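# Discard plates F10 and F07 from hotel H1 into WASTE

## Task

Take plates F10 and F07 out of plate hotel H1 and drop them into the waste bin WASTE. The bin has to be standing upright at the end. Every other plate must finish back in its original slot, lying flat on that shelf's two prongs with a short edge facing front, behind both front pins and between the side pins. Nothing may count as placed if it stays put only because the robot is holding it. Finish by opening the gripper and moving the arm away.

## Robot and tools

Robot: one four-axis SCARA-style arm carrying a two-finger parallel gripper that always stays level; it cannot tilt, only turn about the vertical. Joints from the base out: lift (0.000 to 0.550 m), shoulder (-2.000 to 2.000 rad), elbow (-2.800 to 2.800 rad), wrist yaw (-12.566 to 12.566 rad). If the elbow reading gets within 0.4 rad of zero, the arm may fold and fault, so keep it bent.

Controlled point: end_effector_position is the midpoint between the two rubber pads, about 2 to 3 cm back from the fingertips. In the gripper's own axes the fingers extend along +x and close along y.

Scene frame: origin on the table top under the arm base, +z up, +y to the left when facing along +x. Results report the hand position in metres and orientation as end_effector_quat_wxyz. The reported position can be somewhat wrong, more so when the arm reaches far.

Stations: H1 has 6 slots, slot 1 lowest; each plate shows its ID on a front label. Nest RG, in front of H1, is a place to park a plate temporarily (e.g. to clear one blocking access). WASTE is a loose bin: do not bump or tip it; you may hold a plate at its rim and release it to fall in. Plates in WASTE cannot be retrieved.

execute_actions(actions): actions is a list of actions run in sequence; an empty list just returns state and images. Each action is a list of up to 15 rows, one row per control step of 1/30 s; if fewer than 15, the last row repeats to fill the 0.5 s action. A row is 5 numbers in [-1, 1]: dx, dy, dz, rz, opening. The first four are an offset, not a pose: they describe the target relative to the gripper's measured pose at the start of that action (for the first action in a call, the last pose a result reported), expressed in the gripper's own axes. Rows do not accumulate; each is measured from that same start pose. Scale: 1.0 equals 0.6 m for dx, dy, dz and 180 degrees for rz; positive rz turns +x toward +y. opening is absolute: +1 is fully open (0.140 m), -1 is closed (gap still 0.066 m). Going from fully open to closed needs at least about 0.6 s. Each step the commanded pose is clipped to within 70 mm and 16 degrees of the measured pose, and after the action the arm goes no further than the last clipped pose, so large offsets need several actions.

move(target, speed, blocking): target is a single row of 5 numbers in the same format and scale: an offset from the pose in the latest result that shows one, in gripper axes, plus an absolute opening sent at the start. The gripper follows a straight path (0.5 to 10 s; paths needing longer stop short). speed is in m/s, 0.002 to 0.5, default 0.25; rotation is capped at twice that in rad/s and takes the shorter direction. The path ignores obstacles, the hand may lag, drift, or exceed speed near a straight arm, and faster contacts or targets set deeper past a surface press harder. The result adds a move: line giving the ending (done near target, or off_target, moving, held, fault), the limits that acted (paced = pose clipped; held = some steps blocked, after which the arm may surge), and distance to target. With blocking=false the result returns after 0.5 s while motion continues; you must call wait or stop before any new execute_actions or move.

wait(seconds): 0 to 10; lets the scene run with the last command held and returns early if a running move ends. stop(): brakes a running move; it needs room, more at speed; the fingers keep moving.

zoom_image(camera, region): camera is cam_high (fixed, 672x504) or cam_wrist (fisheye on the hand, 504x504); region is [x0, y0, x1, y1] in pixels of that camera's last image, top-left origin, at most 504 by 504. Calibration (K, distortion, T_world_to_cam) is supplied per camera; cam_high sits near [0.771, -0.592, 0.890] looking at the work area. Fixed-camera numbers can be off by a couple of degrees and millimetres.

finished_scene(scene): pass the current scene's number; it ends the scene irreversibly and reports whether the goal was met. Replying without any tool call ends the session.

Result lines: Joint positions lists lift (m), shoulder, elbow, wrist yaw (rad), then pad gap (m). Hand target is where the controller is currently driving. A pose unreachable line means a clearance check altered or blocked the command. grip_measured is the finger opening on the command scale, possibly offset by about 1 mm for the whole scene. To hold a plate, keep commanding about 0.04 below grip_measured (less for a gentler hold); pads push up to about 18 N each, and fast closing can squeeze harder or bounce open.

Hazards: torque over a joint's load limit (lift 54.6 N, shoulder 8.19 N m, elbow 4.09 N m, wrist yaw 1.36 N m, held weight included) freezes the arm for 10 s and drops the rest of the call. Holding loads heats motors: MOTOR HOT appears at 85 °C and an OVER-TEMPERATURE FAULT brakes the arm at 100 °C. Since offsets come from the measured pose, repeating one against a rigid surface does not press deeper, but against something yielding it does. Held parts or loose items may be nudged occasionally. Never let anything leave the table; avoid drops outside the bin, slamming, hard impacts and strong pushes.

Each tool is called after "Request:" as name([rows], argument=value, ...), one row to a line, values as JSON.

## Session

Request:
execute_actions(actions=[])

Scene clock: 0.00 s.
end_effector_position=(+0.6640, +0.0430, +0.2554) grip_measured=+1.00 end_effector_quat_wxyz=(+0.999, +0.000, +0.000, +0.051)
Joint positions: [ 0.25   0.831  1.475 -2.203  0.14 ]
Motor temperatures (°C, as the motors report them): [35 25 25 26]
Hand target: +0.664, +0.043, +0.255; +0.999, +0.000, +0.000, +0.051
camera_calibration (this result's frames):
cam_wrist: T_world_to_cam=[[0.103071, -0.994672, 0.00187546, -0.0167396], [-0.59334, -0.0629969, -0.802483, 0.589379], [0.798325, 0.0815999, -0.596672, -0.285489], [0, 0, 0, 1]] pos_world=[0.579341, 0.0437745, 0.302654]

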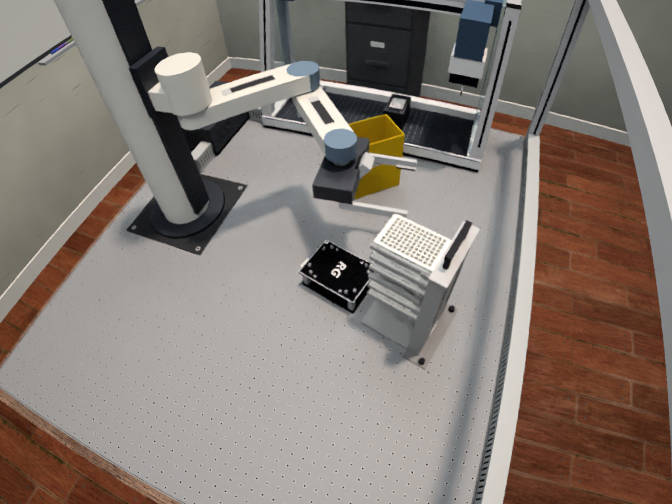

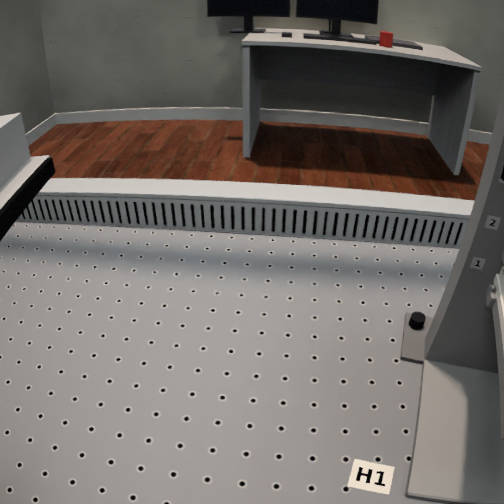

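Request:
move(target=[-0.2,0,0.07,0,1], speed=0.4)

Request:
move(target=[-0.005,-0.2,0,-0.122,1], speed=0.4)

Scene clock: 15.57 s.
end_effector_position=(+0.5446, +0.0307, +0.2974) grip_measured=+1.00 end_effector_quat_wxyz=(+0.999, +0.000, +0.000, +0.051)
Joint positions: [ 0.292  1.032  0.908 -1.838  0.14 ]
Motor temperatures (°C, as the motors report them): [35 25 25 26]
Hand target: +0.545, +0.031, +0.297; +0.999, +0.000, +0.000, +0.051
Off the commanded pose: 0.000 m, 0 deg.
move: done
camera_calibration (this result's frames):
cam_wrist: T_world_to_cam=[[0.102694, -0.994711, 0.00187546, -0.0165163], [-0.593364, -0.0627718, -0.802483, 0.551482], [0.798356, 0.0812971, -0.596672, -0.164055], [0, 0, 0, 1]] pos_world=[0.4599, 0.0315257, 0.344699]

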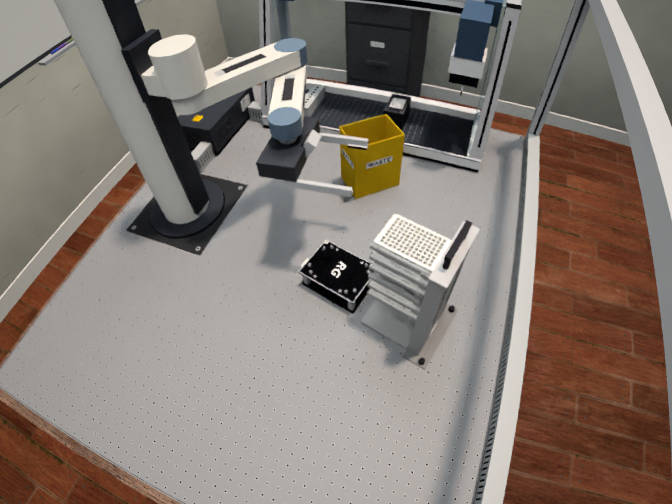

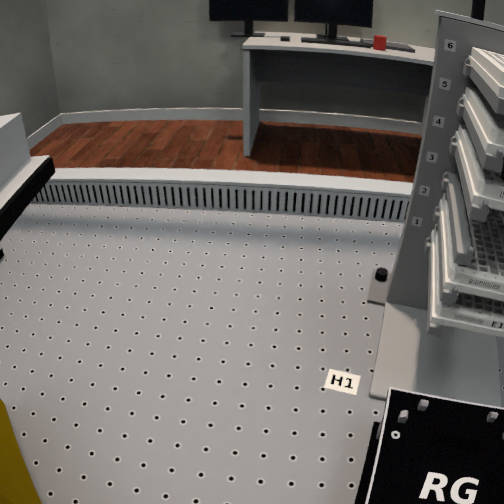

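Scene clock: 16.47 s.
end_effector_position=(+0.5538, -0.0891, +0.2974) grip_measured=+1.00 end_effector_quat_wxyz=(+0.990, +0.000, +0.000, -0.140)
Joint positions: [ 0.292  0.732  0.989 -2.003  0.14 ]
Motor temperatures (°C, as the motors report them): [35 25 25 26]
Hand target: +0.554, -0.089, +0.297; +0.990, +0.000, +0.000, -0.140
Off the commanded pose: 0.000 m, 0 deg.
move: done
camera_calibration (this result's frames):
cam_wrist: T_world_to_cam=[[-0.277003, -0.960867, 0.00187546, 0.0767083], [-0.573742, 0.163834, -0.802483, 0.558733], [0.770772, -0.223366, -0.596672, -0.173514], [0, 0, 0, 1]] pos_world=[0.475557, -0.0565903, 0.344698]

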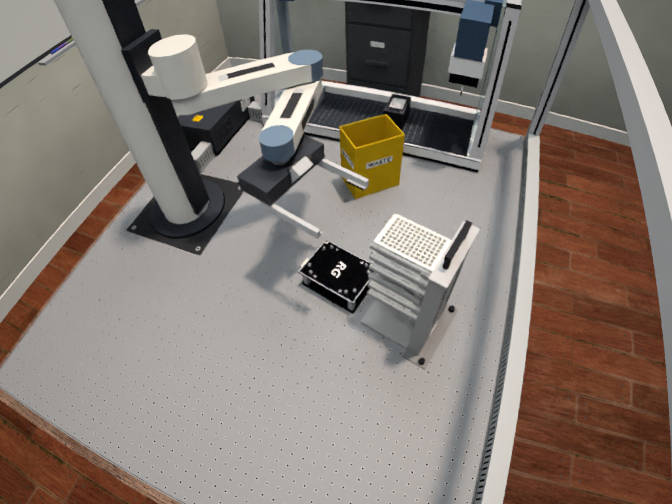

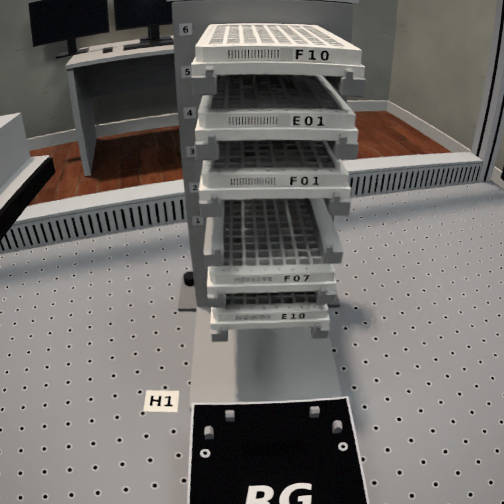

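Request:
move(target=[0.12,-0.005,0.011,0,1], speed=0.4)

Scene clock: 25.03 s.
end_effector_position=(+0.6222, -0.1120, +0.3040) grip_measured=+1.00 end_effector_quat_wxyz=(+0.990, +0.000, +0.000, -0.140)
Joint positions: [ 0.299  0.581  1.324 -2.186  0.14 ]
Motor temperatures (°C, as the motors report them): [35 25 25 26]
Hand target: +0.622, -0.112, +0.304; +0.990, +0.000, +0.000, -0.140
Off the commanded pose: 0.000 m, 0 deg.
move: done
camera_calibration (this result's frames):
cam_wrist: T_world_to_cam=[[-0.276644, -0.960971, 0.00187546, 0.0734169], [-0.573803, 0.16362, -0.802483, 0.60703], [0.770855, -0.223078, -0.596672, -0.227427], [0, 0, 0, 1]] pos_world=[0.543939, -0.0795047, 0.351294]

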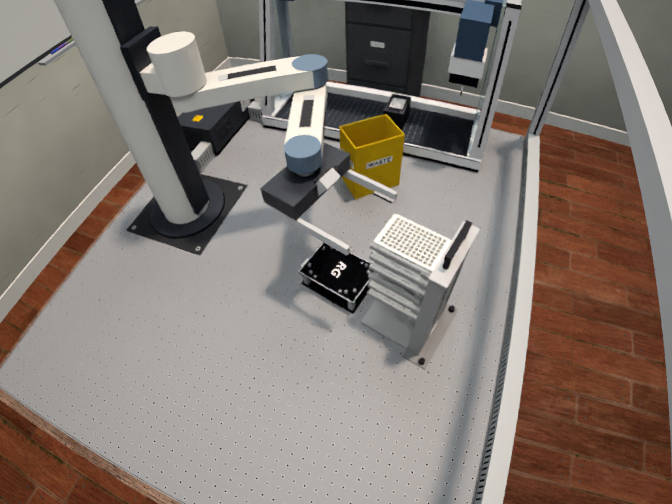

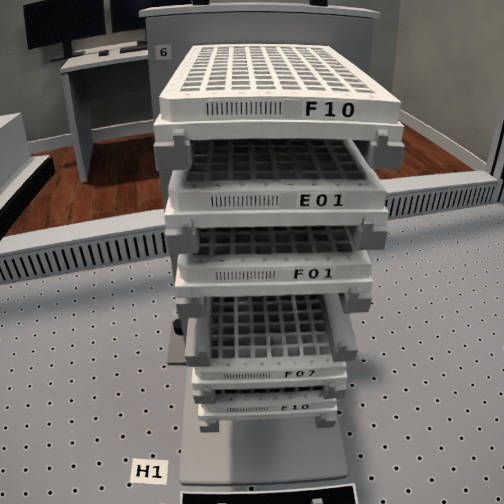

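Request:
zoom_image(camera="cam_wrist", region=[180,340,360,440])

Request:
move(target=[0.165,0.002,0.001,0.005,1])

Region (180, 340, 360, 440) of cam_wrist's 504x504 image, scaled by 2.800, with more detail than that image has.

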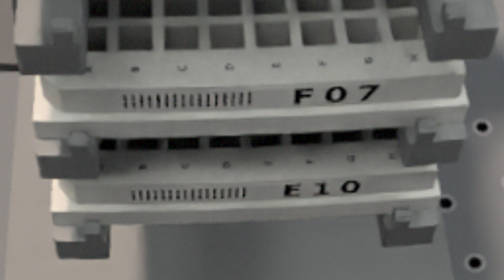

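Scene clock: 33.77 s.
end_effector_position=(+0.7176, -0.1383, +0.3046) grip_measured=+1.00 end_effector_quat_wxyz=(+0.991, +0.000, +0.000, -0.132)
Joint positions: [ 0.3    0.332  1.876 -2.474  0.14 ]
Motor temperatures (°C, as the motors report them): [35 25 25 26]
Hand target: +0.718, -0.138, +0.305; +0.991, +0.000, +0.000, -0.132
Off the commanded pose: 0.000 m, 0 deg.
move: done
camera_calibration (this result's frames):
cam_wrist: T_world_to_cam=[[-0.261363, -0.965239, 0.00187546, 0.0629096], [-0.576327, 0.154496, -0.802483, 0.667117], [0.774298, -0.21082, -0.596672, -0.307335], [0, 0, 0, 1]] pos_world=[0.638888, -0.107137, 0.351853]

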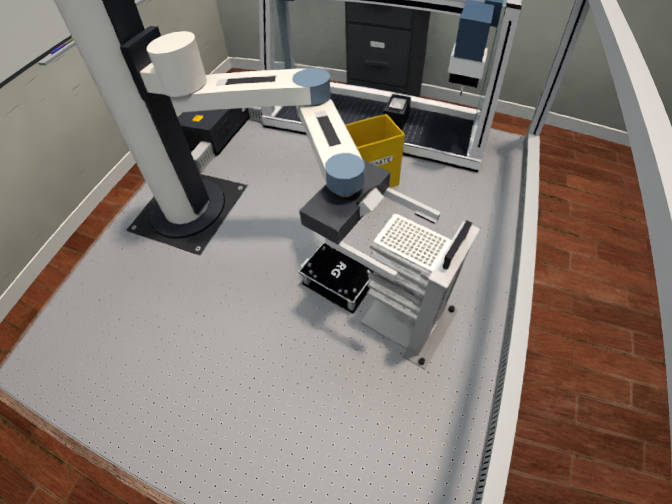

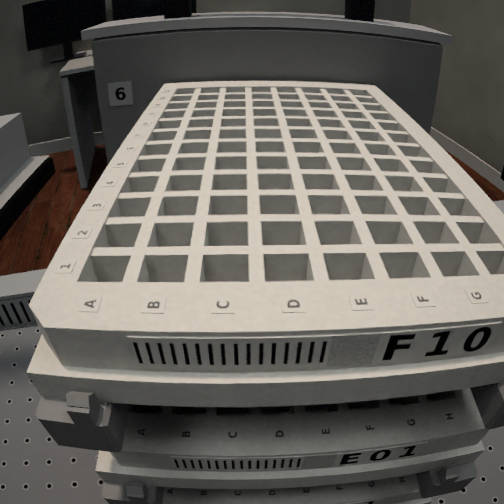

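Request:
move(target=[0,0.002,0,0,-0.55])

Request:
move(target=[0,0,0.014,0,-0.55], speed=0.03)

Request:
move(target=[-0.26,0,0.005,0,-0.55], speed=0.15)

Request:
zoom_image(camera="cam_high", region=[320,100,440,210])

Scene clock: 40.90 s.
end_effector_position=(+0.7179, -0.1373, +0.3046) grip_measured=-0.47 end_effector_quat_wxyz=(+0.991, +0.000, +0.000, -0.132)
Joint positions: [ 0.3    0.335  1.876 -2.476  0.086]
Motor temperatures (°C, as the motors report them): [35 25 25 26]
Hand target: +0.718, -0.137, +0.305; +0.991, +0.000, +0.000, -0.132
Off the commanded pose: 0.000 m, 0 deg.
move: done
camera_calibration (this result's frames):
cam_wrist: T_world_to_cam=[[-0.261428, -0.965221, 0.00187546, 0.0640429], [-0.576316, 0.154535, -0.802483, 0.667105], [0.774283, -0.210873, -0.596672, -0.307315], [0, 0, 0, 1]] pos_world=[0.639155, -0.10608, 0.351853]

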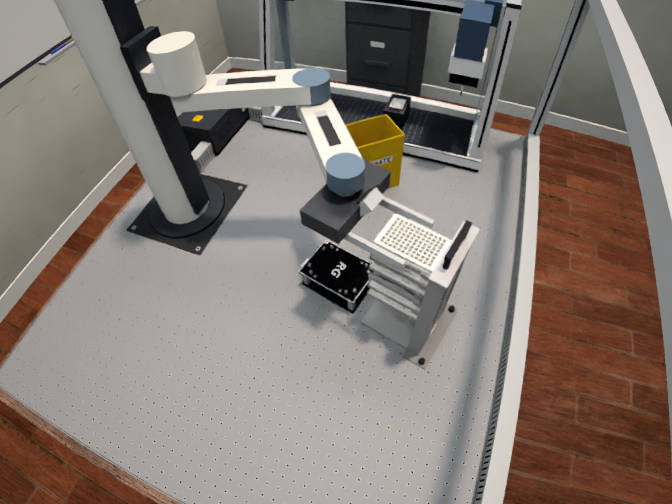

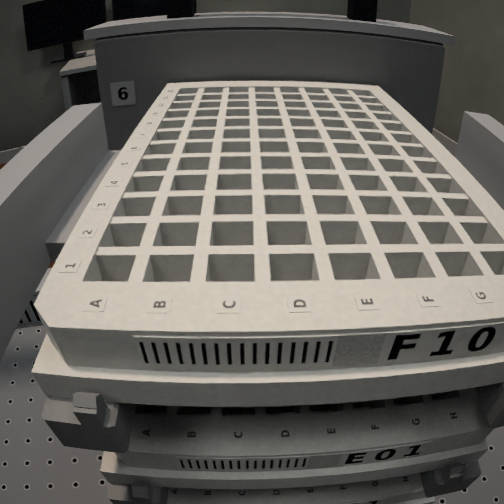

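Scene clock: 41.60 s.
end_effector_position=(+0.7179, -0.1373, +0.3130) grip_measured=-0.47 end_effector_quat_wxyz=(+0.991, +0.000, +0.000, -0.132)
Joint positions: [ 0.308  0.335  1.876 -2.476  0.086]
Motor temperatures (°C, as the motors report them): [35 25 25 26]
Hand target: +0.718, -0.137, +0.313; +0.991, +0.000, +0.000, -0.132
Off the commanded pose: 0.000 m, 0 deg.
move: done
camera_calibration (this result's frames):
cam_wrist: T_world_to_cam=[[-0.261446, -0.965216, 0.00187546, 0.0640301], [-0.576313, 0.154546, -0.802483, 0.67387], [0.774279, -0.210887, -0.596672, -0.302284], [0, 0, 0, 1]] pos_world=[0.639153, -0.106089, 0.360284]

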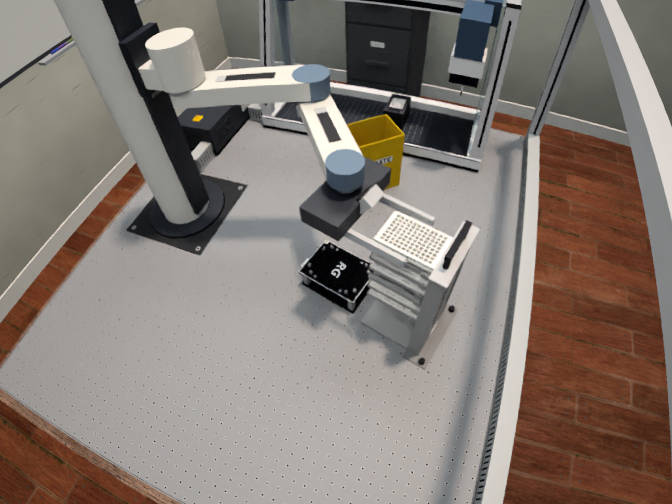

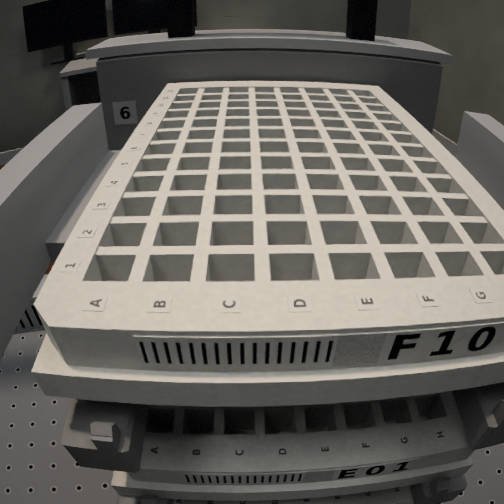

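Scene clock: 42.97 s.
end_effector_position=(+0.5673, -0.0964, +0.3160) grip_measured=-0.47 end_effector_quat_wxyz=(+0.991, +0.000, +0.000, -0.133)
Joint positions: [ 0.311  0.684  1.055 -2.005  0.086]
Motor temperatures (°C, as the motors report them): [35 25 25 26]
Hand target: +0.567, -0.096, +0.316; +0.991, +0.000, +0.000, -0.132
Off the commanded pose: 0.000 m, 0 deg.
move: done
camera_calibration (this result's frames):
cam_wrist: T_world_to_cam=[[-0.261839, -0.96511, 0.00187546, 0.0643745], [-0.57625, 0.15478, -0.802483, 0.583094], [0.774194, -0.211202, -0.596672, -0.175249], [0, 0, 0, 1]] pos_world=[0.48854, -0.065136, 0.363236]

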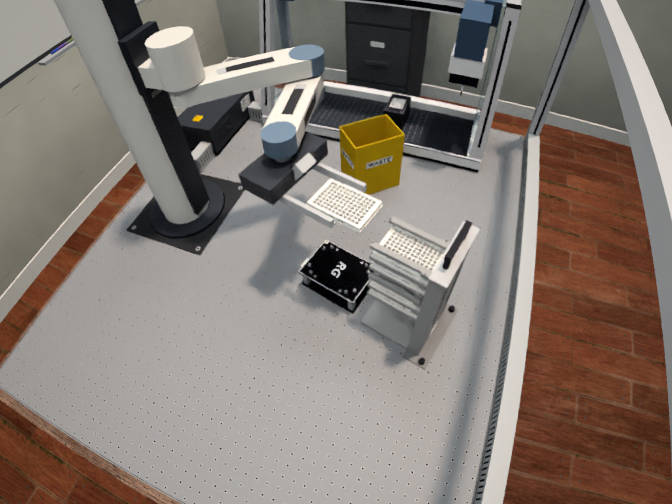

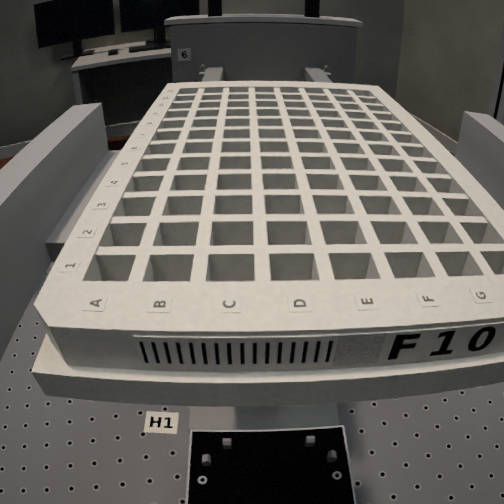

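Region (320, 100, 440, 210) of cam_high's 672x504 image, scaled by 4.200, with more detail than that image has; it fills the top 462 rows of this view, and the rest is white.

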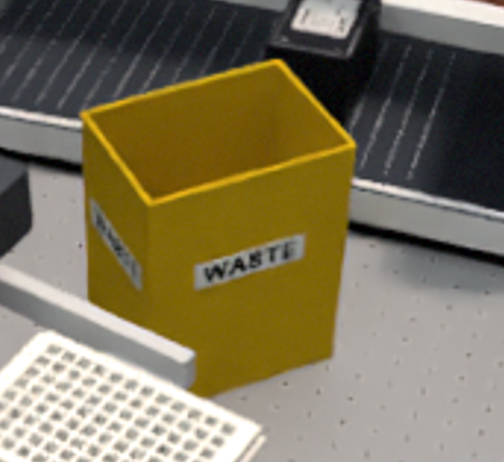

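Request:
move(target=[-0.247,0.548,-0.1,0.318,-0.55], speed=0.3)

Scene clock: 55.40 s.
end_effector_position=(+0.5106, +0.2599, +0.2559) grip_measured=-0.47 end_effector_quat_wxyz=(+0.933, +0.000, +0.000, +0.359)
Joint positions: [ 0.251  1.499  1.151 -1.917  0.086]
Motor temperatures (°C, as the motors report them): [35 25 25 26]
Hand target: +0.511, +0.260, +0.256; +0.934, +0.000, +0.000, +0.358
Off the commanded pose: 0.000 m, 0 deg.
move: done
camera_calibration (this result's frames):
cam_wrist: T_world_to_cam=[[0.670476, -0.741929, 0.00187546, -0.140549], [-0.441681, -0.401172, -0.802483, 0.522883], [0.596138, 0.537217, -0.596672, -0.195568], [0, 0, 0, 1]] pos_world=[0.441768, 0.210552, 0.303178]

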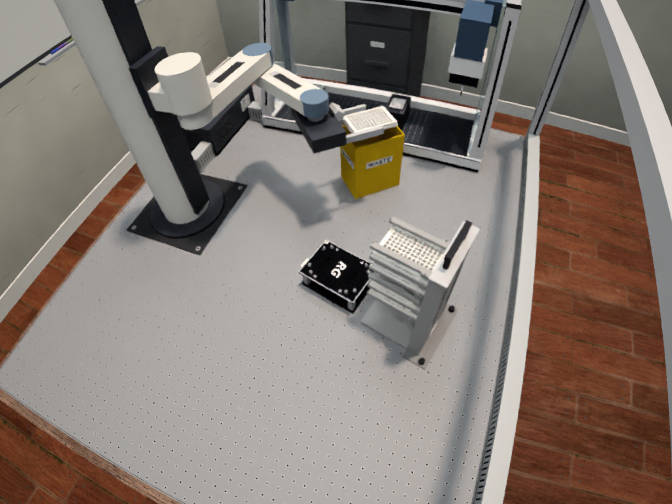

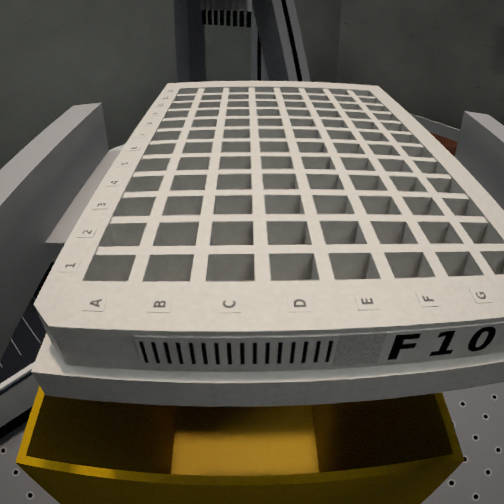

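Request:
move(target=[0.014,0.021,-0.05,0,-0.55], speed=0.1)

Scene clock: 62.43 s.
end_effector_position=(+0.5084, +0.2750, +0.2259) grip_measured=-0.47 end_effector_quat_wxyz=(+0.933, +0.000, +0.000, +0.359)
Joint positions: [ 0.221  1.533  1.185 -1.984  0.086]
Motor temperatures (°C, as the motors report them): [35 25 25 26]
Hand target: +0.508, +0.275, +0.226; +0.933, +0.000, +0.000, +0.359
Off the commanded pose: 0.000 m, 0 deg.
move: done
camera_calibration (this result's frames):
cam_wrist: T_world_to_cam=[[0.67081, -0.741627, 0.00187546, -0.128065], [-0.4415, -0.401371, -0.802483, 0.50377], [0.595896, 0.537485, -0.596672, -0.220199], [0, 0, 0, 1]] pos_world=[0.439538, 0.225576, 0.27312]

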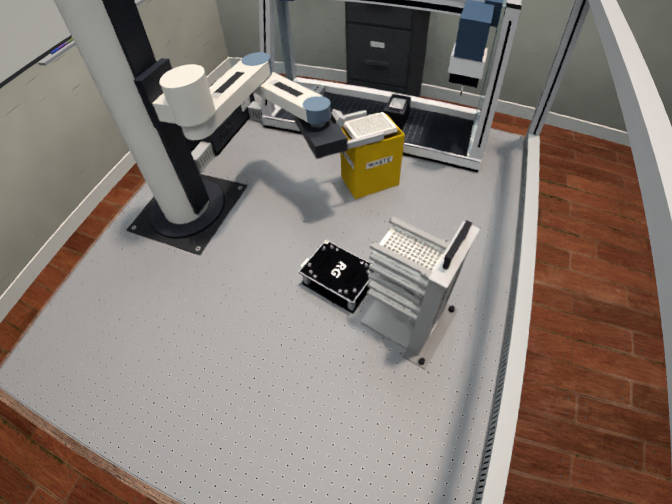

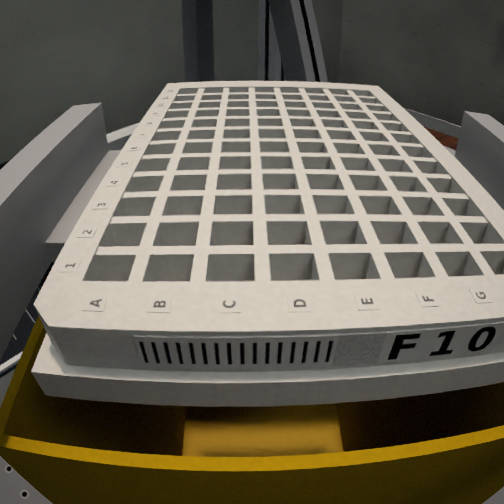

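Request:
move(target=[0.007,0.002,-0.008,0,-0.55], speed=0.05)

Request:
move(target=[0,0,0,0,1])

Scene clock: 67.07 s.
end_effector_position=(+0.5106, +0.2787, +0.2211) grip_measured=-0.47 end_effector_quat_wxyz=(+0.933, +0.000, +0.000, +0.359)
Joint positions: [ 0.216  1.531  1.204 -2.     0.086]
Motor temperatures (°C, as the motors report them): [35 25 25 26]
Hand target: +0.511, +0.279, +0.221; +0.933, +0.000, +0.000, +0.359
Off the commanded pose: 0.000 m, 0 deg.
move: done
camera_calibration (this result's frames):
cam_wrist: T_world_to_cam=[[0.671065, -0.741397, 0.00187546, -0.126971], [-0.441362, -0.401523, -0.802483, 0.502375], [0.595711, 0.53769, -0.596672, -0.226377], [0, 0, 0, 1]] pos_world=[0.441791, 0.2293, 0.268313]

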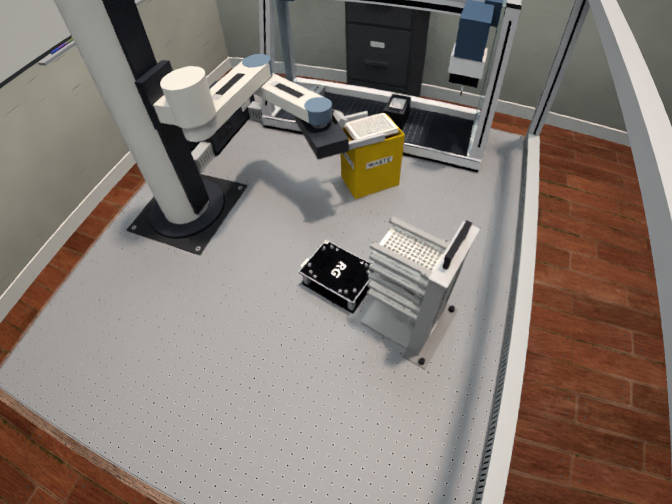

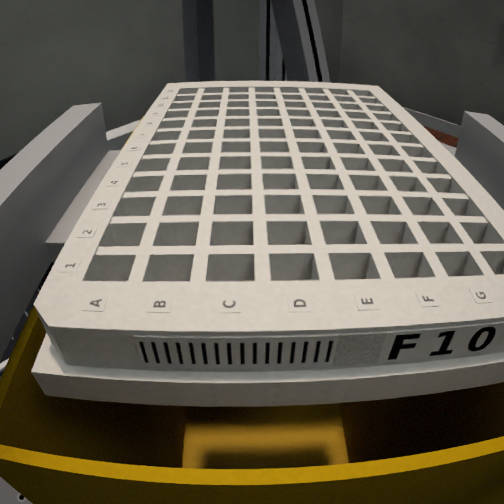

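Scene clock: 67.73 s.
end_effector_position=(+0.5106, +0.2787, +0.2211) grip_measured=+1.00 end_effector_quat_wxyz=(+0.933, +0.000, +0.000, +0.359)
Joint positions: [ 0.216  1.531  1.204 -2.     0.14 ]
Motor temperatures (°C, as the motors report them): [35 25 25 26]
Hand target: +0.511, +0.279, +0.221; +0.933, +0.000, +0.000, +0.359
Off the commanded pose: 0.000 m, 0 deg.
move: done
camera_calibration (this result's frames):
cam_wrist: T_world_to_cam=[[0.671062, -0.741398, 0.00187546, -0.126965], [-0.441364, -0.401522, -0.802483, 0.502376], [0.595712, 0.537688, -0.596672, -0.226377], [0, 0, 0, 1]] pos_world=[0.441788, 0.229304, 0.268313]

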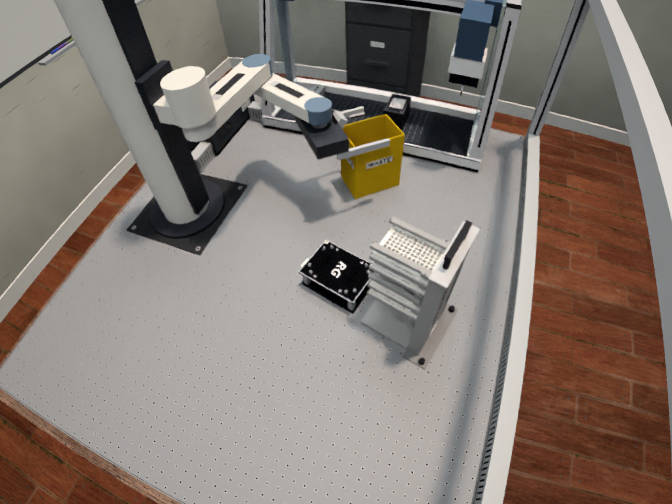

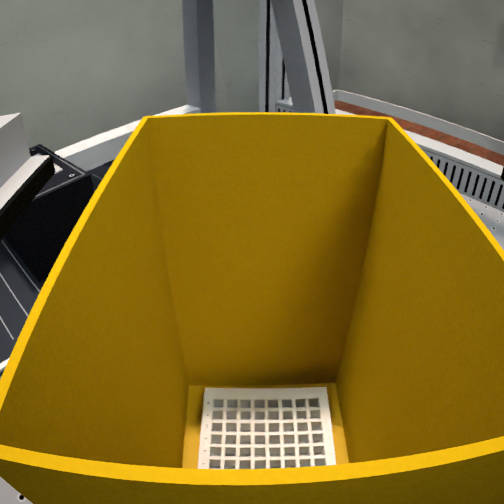

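Request:
move(target=[-0.311,-0.588,0.015,-0.3185,1], speed=0.4)

Request:
move(target=[0.05,0,-0.114,0,1], speed=0.3)

Scene clock: 76.40 s.
end_effector_position=(+0.6086, -0.1082, +0.2300) grip_measured=+1.00 end_effector_quat_wxyz=(+0.991, +0.000, +0.000, -0.133)
Joint positions: [ 0.225  0.603  1.255 -2.124  0.14 ]
Motor temperatures (°C, as the motors report them): [35 25 25 26]
Hand target: +0.609, -0.108, +0.230; +0.991, +0.000, +0.000, -0.133
Off the commanded pose: 0.000 m, 0 deg.
move: done
camera_calibration (this result's frames):
cam_wrist: T_world_to_cam=[[-0.261859, -0.965104, 0.00187546, 0.0640138], [-0.576247, 0.154792, -0.802483, 0.539759], [0.774189, -0.211218, -0.596672, -0.261027], [0, 0, 0, 1]] pos_world=[0.529882, -0.0769038, 0.27728]

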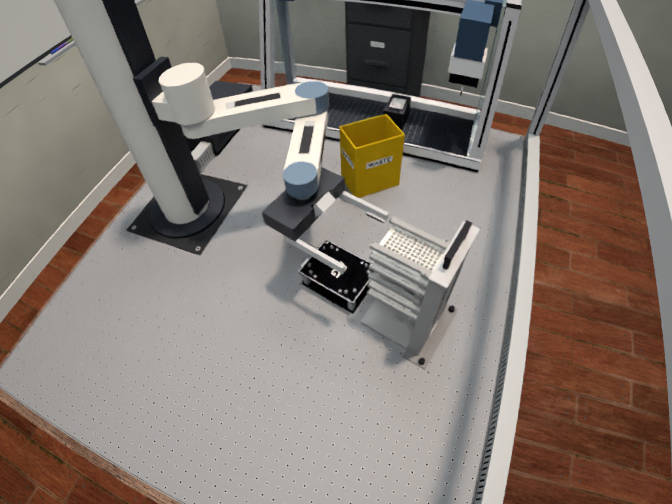

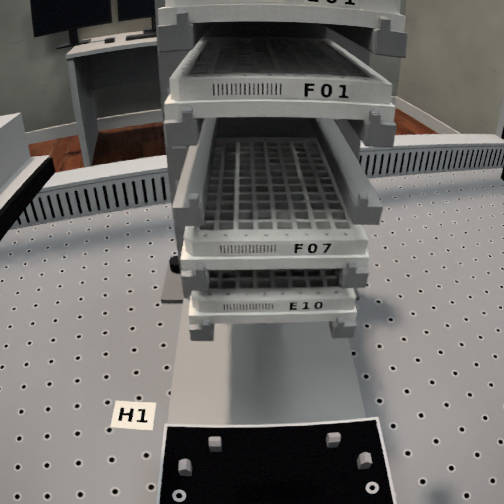

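Scene clock: 77.13 s.
end_effector_position=(+0.6376, -0.1160, +0.1616) grip_measured=+1.00 end_effector_quat_wxyz=(+0.991, +0.000, +0.000, -0.132)
Joint positions: [ 0.157  0.541  1.403 -2.21   0.14 ]
Motor temperatures (°C, as the motors report them): [35 25 25 26]
Hand target: +0.638, -0.116, +0.162; +0.991, +0.000, +0.000, -0.133
Off the commanded pose: 0.000 m, 0 deg.
move: done
camera_calibration (this result's frames):
cam_wrist: T_world_to_cam=[[-0.261459, -0.965213, 0.00187546, 0.0639128], [-0.576311, 0.154553, -0.802483, 0.50276], [0.774277, -0.210897, -0.596672, -0.325977], [0, 0, 0, 1]] pos_world=[0.558854, -0.0847614, 0.208835]

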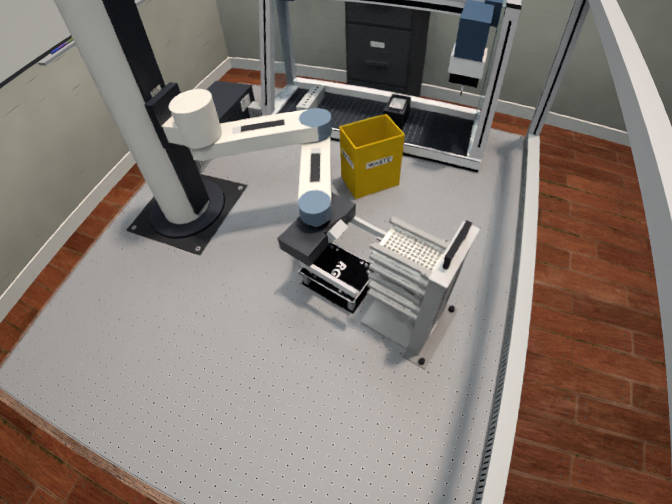

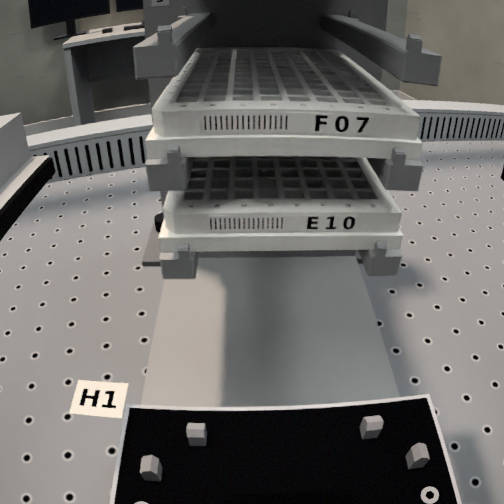

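Request:
move(target=[0.136,0,0,0,1])

Request:
move(target=[0,0,0,0,-0.55])

Request:
move(target=[0,0,0.012,0,-0.55], speed=0.03)

Scene clock: 84.40 s.
end_effector_position=(+0.7163, -0.1374, +0.1616) grip_measured=+1.00 end_effector_quat_wxyz=(+0.991, +0.000, +0.000, -0.132)
Joint positions: [ 0.157  0.338  1.867 -2.47   0.14 ]
Motor temperatures (°C, as the motors report them): [35 25 25 26]
Hand target: +0.716, -0.137, +0.162; +0.991, +0.000, +0.000, -0.132
Off the commanded pose: 0.000 m, 0 deg.
move: done
camera_calibration (this result's frames):
cam_wrist: T_world_to_cam=[[-0.26129, -0.965258, 0.00187546, 0.0636585], [-0.576338, 0.154453, -0.802483, 0.551479], [0.774314, -0.210762, -0.596672, -0.391481], [0, 0, 0, 1]] pos_world=[0.637601, -0.10624, 0.208847]

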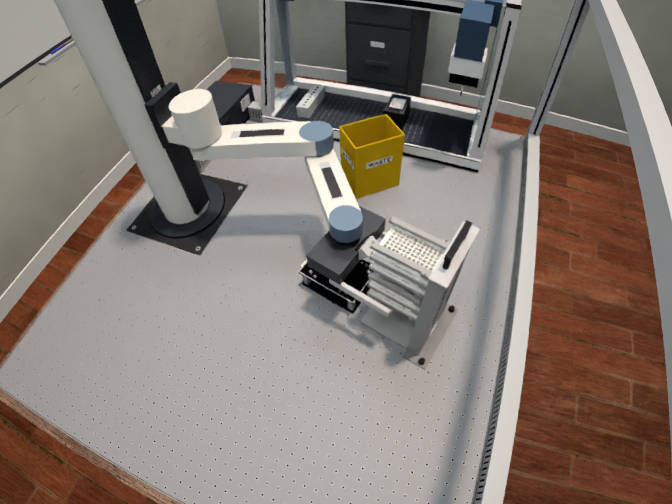

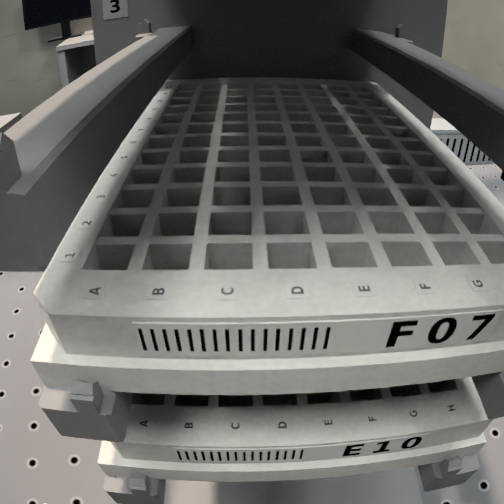

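Scene clock: 85.07 s.
end_effector_position=(+0.7163, -0.1374, +0.1616) grip_measured=-0.47 end_effector_quat_wxyz=(+0.991, +0.000, +0.000, -0.132)
Joint positions: [ 0.157  0.338  1.867 -2.47   0.086]
Motor temperatures (°C, as the motors report them): [35 25 25 26]
Hand target: +0.716, -0.137, +0.162; +0.991, +0.000, +0.000, -0.132
Off the commanded pose: 0.000 m, 0 deg.
move: done
camera_calibration (this result's frames):
cam_wrist: T_world_to_cam=[[-0.261304, -0.965255, 0.00187546, 0.0636607], [-0.576336, 0.154461, -0.802483, 0.551479], [0.774311, -0.210773, -0.596672, -0.39148], [0, 0, 0, 1]] pos_world=[0.637599, -0.106246, 0.208847]

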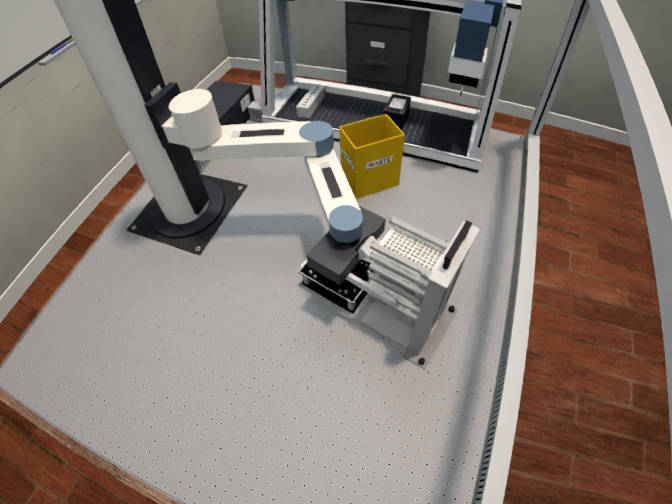

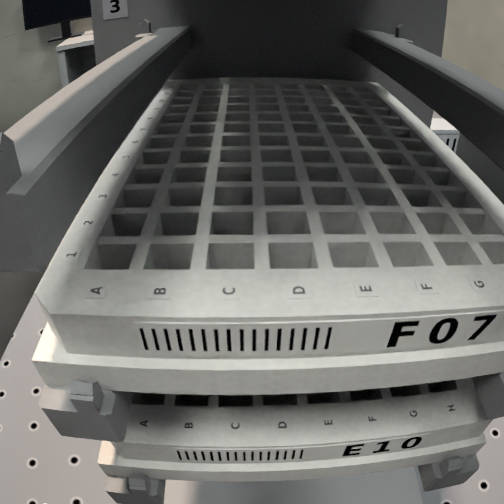

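Scene clock: 85.77 s.
end_effector_position=(+0.7163, -0.1374, +0.1688) grip_measured=-0.47 end_effector_quat_wxyz=(+0.991, +0.000, +0.000, -0.132)
Joint positions: [ 0.164  0.338  1.867 -2.47   0.086]
Motor temperatures (°C, as the motors report them): [35 25 25 26]
Hand target: +0.716, -0.137, +0.169; +0.991, +0.000, +0.000, -0.132
Off the commanded pose: 0.000 m, 0 deg.
move: done
camera_calibration (this result's frames):
cam_wrist: T_world_to_cam=[[-0.261304, -0.965255, 0.00187546, 0.0636471], [-0.576336, 0.154461, -0.802483, 0.557273], [0.774311, -0.210773, -0.596672, -0.387172], [0, 0, 0, 1]] pos_world=[0.637599, -0.106247, 0.216067]

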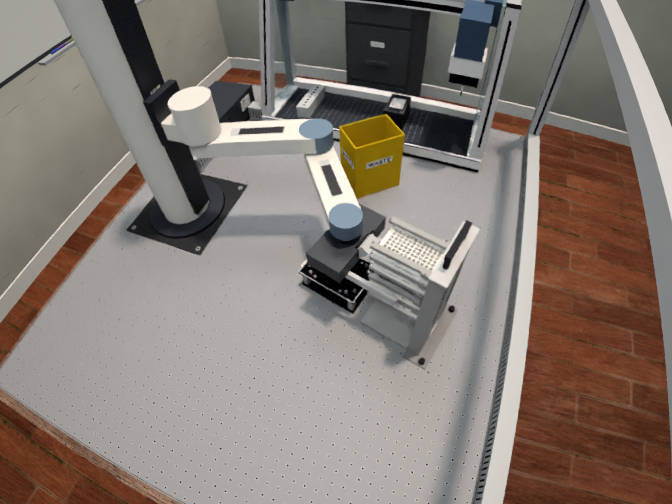

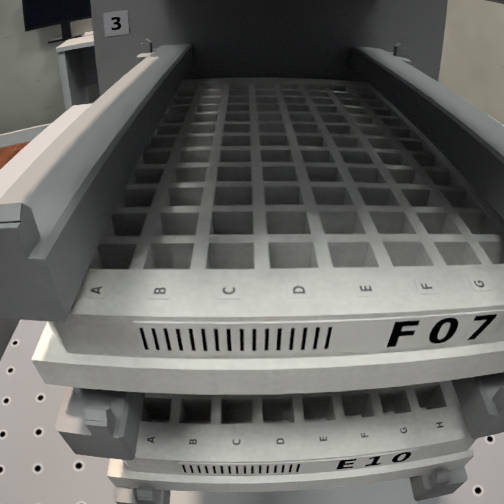

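Request:
move(target=[-0.26,0,0,0,-0.55], speed=0.15)

Request:
move(target=[0,0,0.11,0,-0.55], speed=0.3)

Request:
move(target=[-0.252,0.58,-0.015,0.318,-0.55], speed=0.3)

Scene clock: 94.53 s.
end_effector_position=(+0.5657, -0.0966, +0.1688) grip_measured=-0.47 end_effector_quat_wxyz=(+0.991, +0.000, +0.000, -0.133)
Joint positions: [ 0.164  0.685  1.048 -1.999  0.086]
Motor temperatures (°C, as the motors report them): [35 25 25 26]
Hand target: +0.566, -0.097, +0.169; +0.991, +0.000, +0.000, -0.132
Off the commanded pose: 0.000 m, 0 deg.
move: done
camera_calibration (this result's frames):
cam_wrist: T_world_to_cam=[[-0.261697, -0.965148, 0.00187546, 0.0639968], [-0.576273, 0.154695, -0.802483, 0.464112], [0.774225, -0.211088, -0.596672, -0.261911], [0, 0, 0, 1]] pos_world=[0.48698, -0.0653157, 0.216047]

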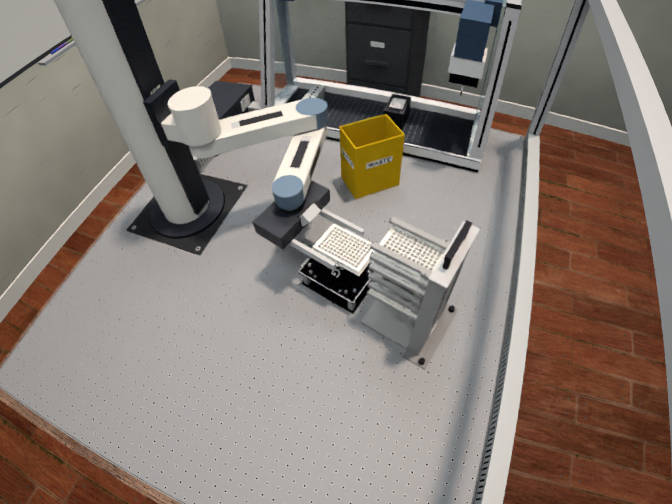

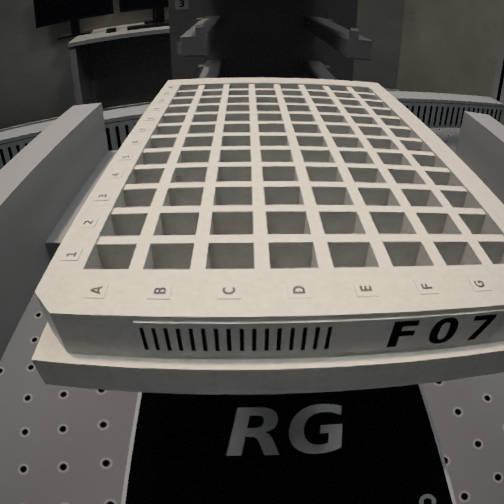

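Scene clock: 95.27 s.
end_effector_position=(+0.5657, -0.0965, +0.2348) grip_measured=-0.47 end_effector_quat_wxyz=(+0.991, +0.000, +0.000, -0.132)
Joint positions: [ 0.23   0.685  1.048 -1.999  0.086]
Motor temperatures (°C, as the motors report them): [35 25 25 26]
Hand target: +0.566, -0.097, +0.235; +0.991, +0.000, +0.000, -0.133
Off the commanded pose: 0.000 m, 0 deg.
move: done
camera_calibration (this result's frames):
cam_wrist: T_world_to_cam=[[-0.261629, -0.965167, 0.00187546, 0.0638517], [-0.576284, 0.154655, -0.802483, 0.517109], [0.774239, -0.211034, -0.596672, -0.222524], [0, 0, 0, 1]] pos_world=[0.486994, -0.0653063, 0.282078]

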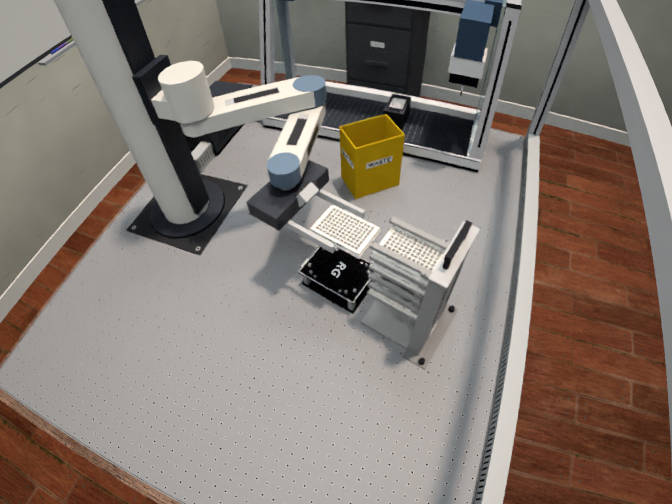

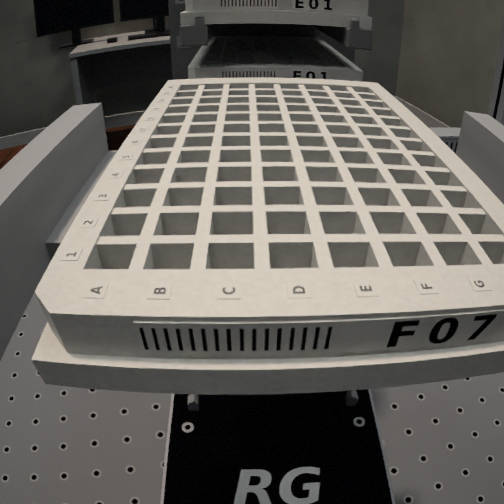

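Scene clock: 97.27 s.
end_effector_position=(+0.5111, +0.2790, +0.2258) grip_measured=-0.47 end_effector_quat_wxyz=(+0.933, +0.000, +0.000, +0.359)
Joint positions: [ 0.221  1.529  1.207 -2.003  0.086]
Motor temperatures (°C, as the motors report them): [35 25 25 26]
Hand target: +0.511, +0.279, +0.226; +0.934, +0.000, +0.000, +0.358
Off the commanded pose: 0.000 m, 0 deg.
move: done
camera_calibration (this result's frames):
cam_wrist: T_world_to_cam=[[0.670636, -0.741784, 0.00187546, -0.126762], [-0.441594, -0.401268, -0.802483, 0.506636], [0.596021, 0.537346, -0.596672, -0.224095], [0, 0, 0, 1]] pos_world=[0.442304, 0.229684, 0.273093]

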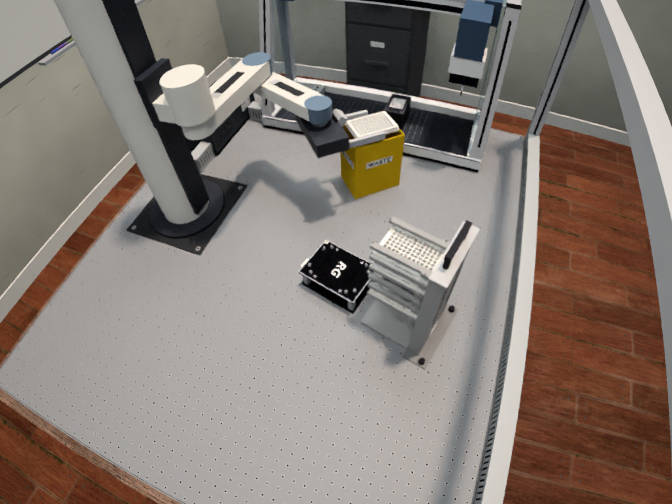

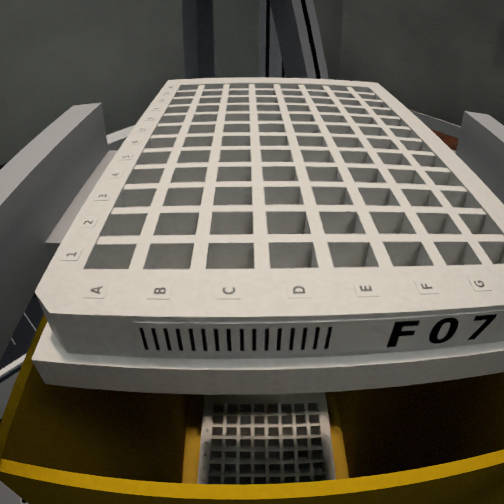

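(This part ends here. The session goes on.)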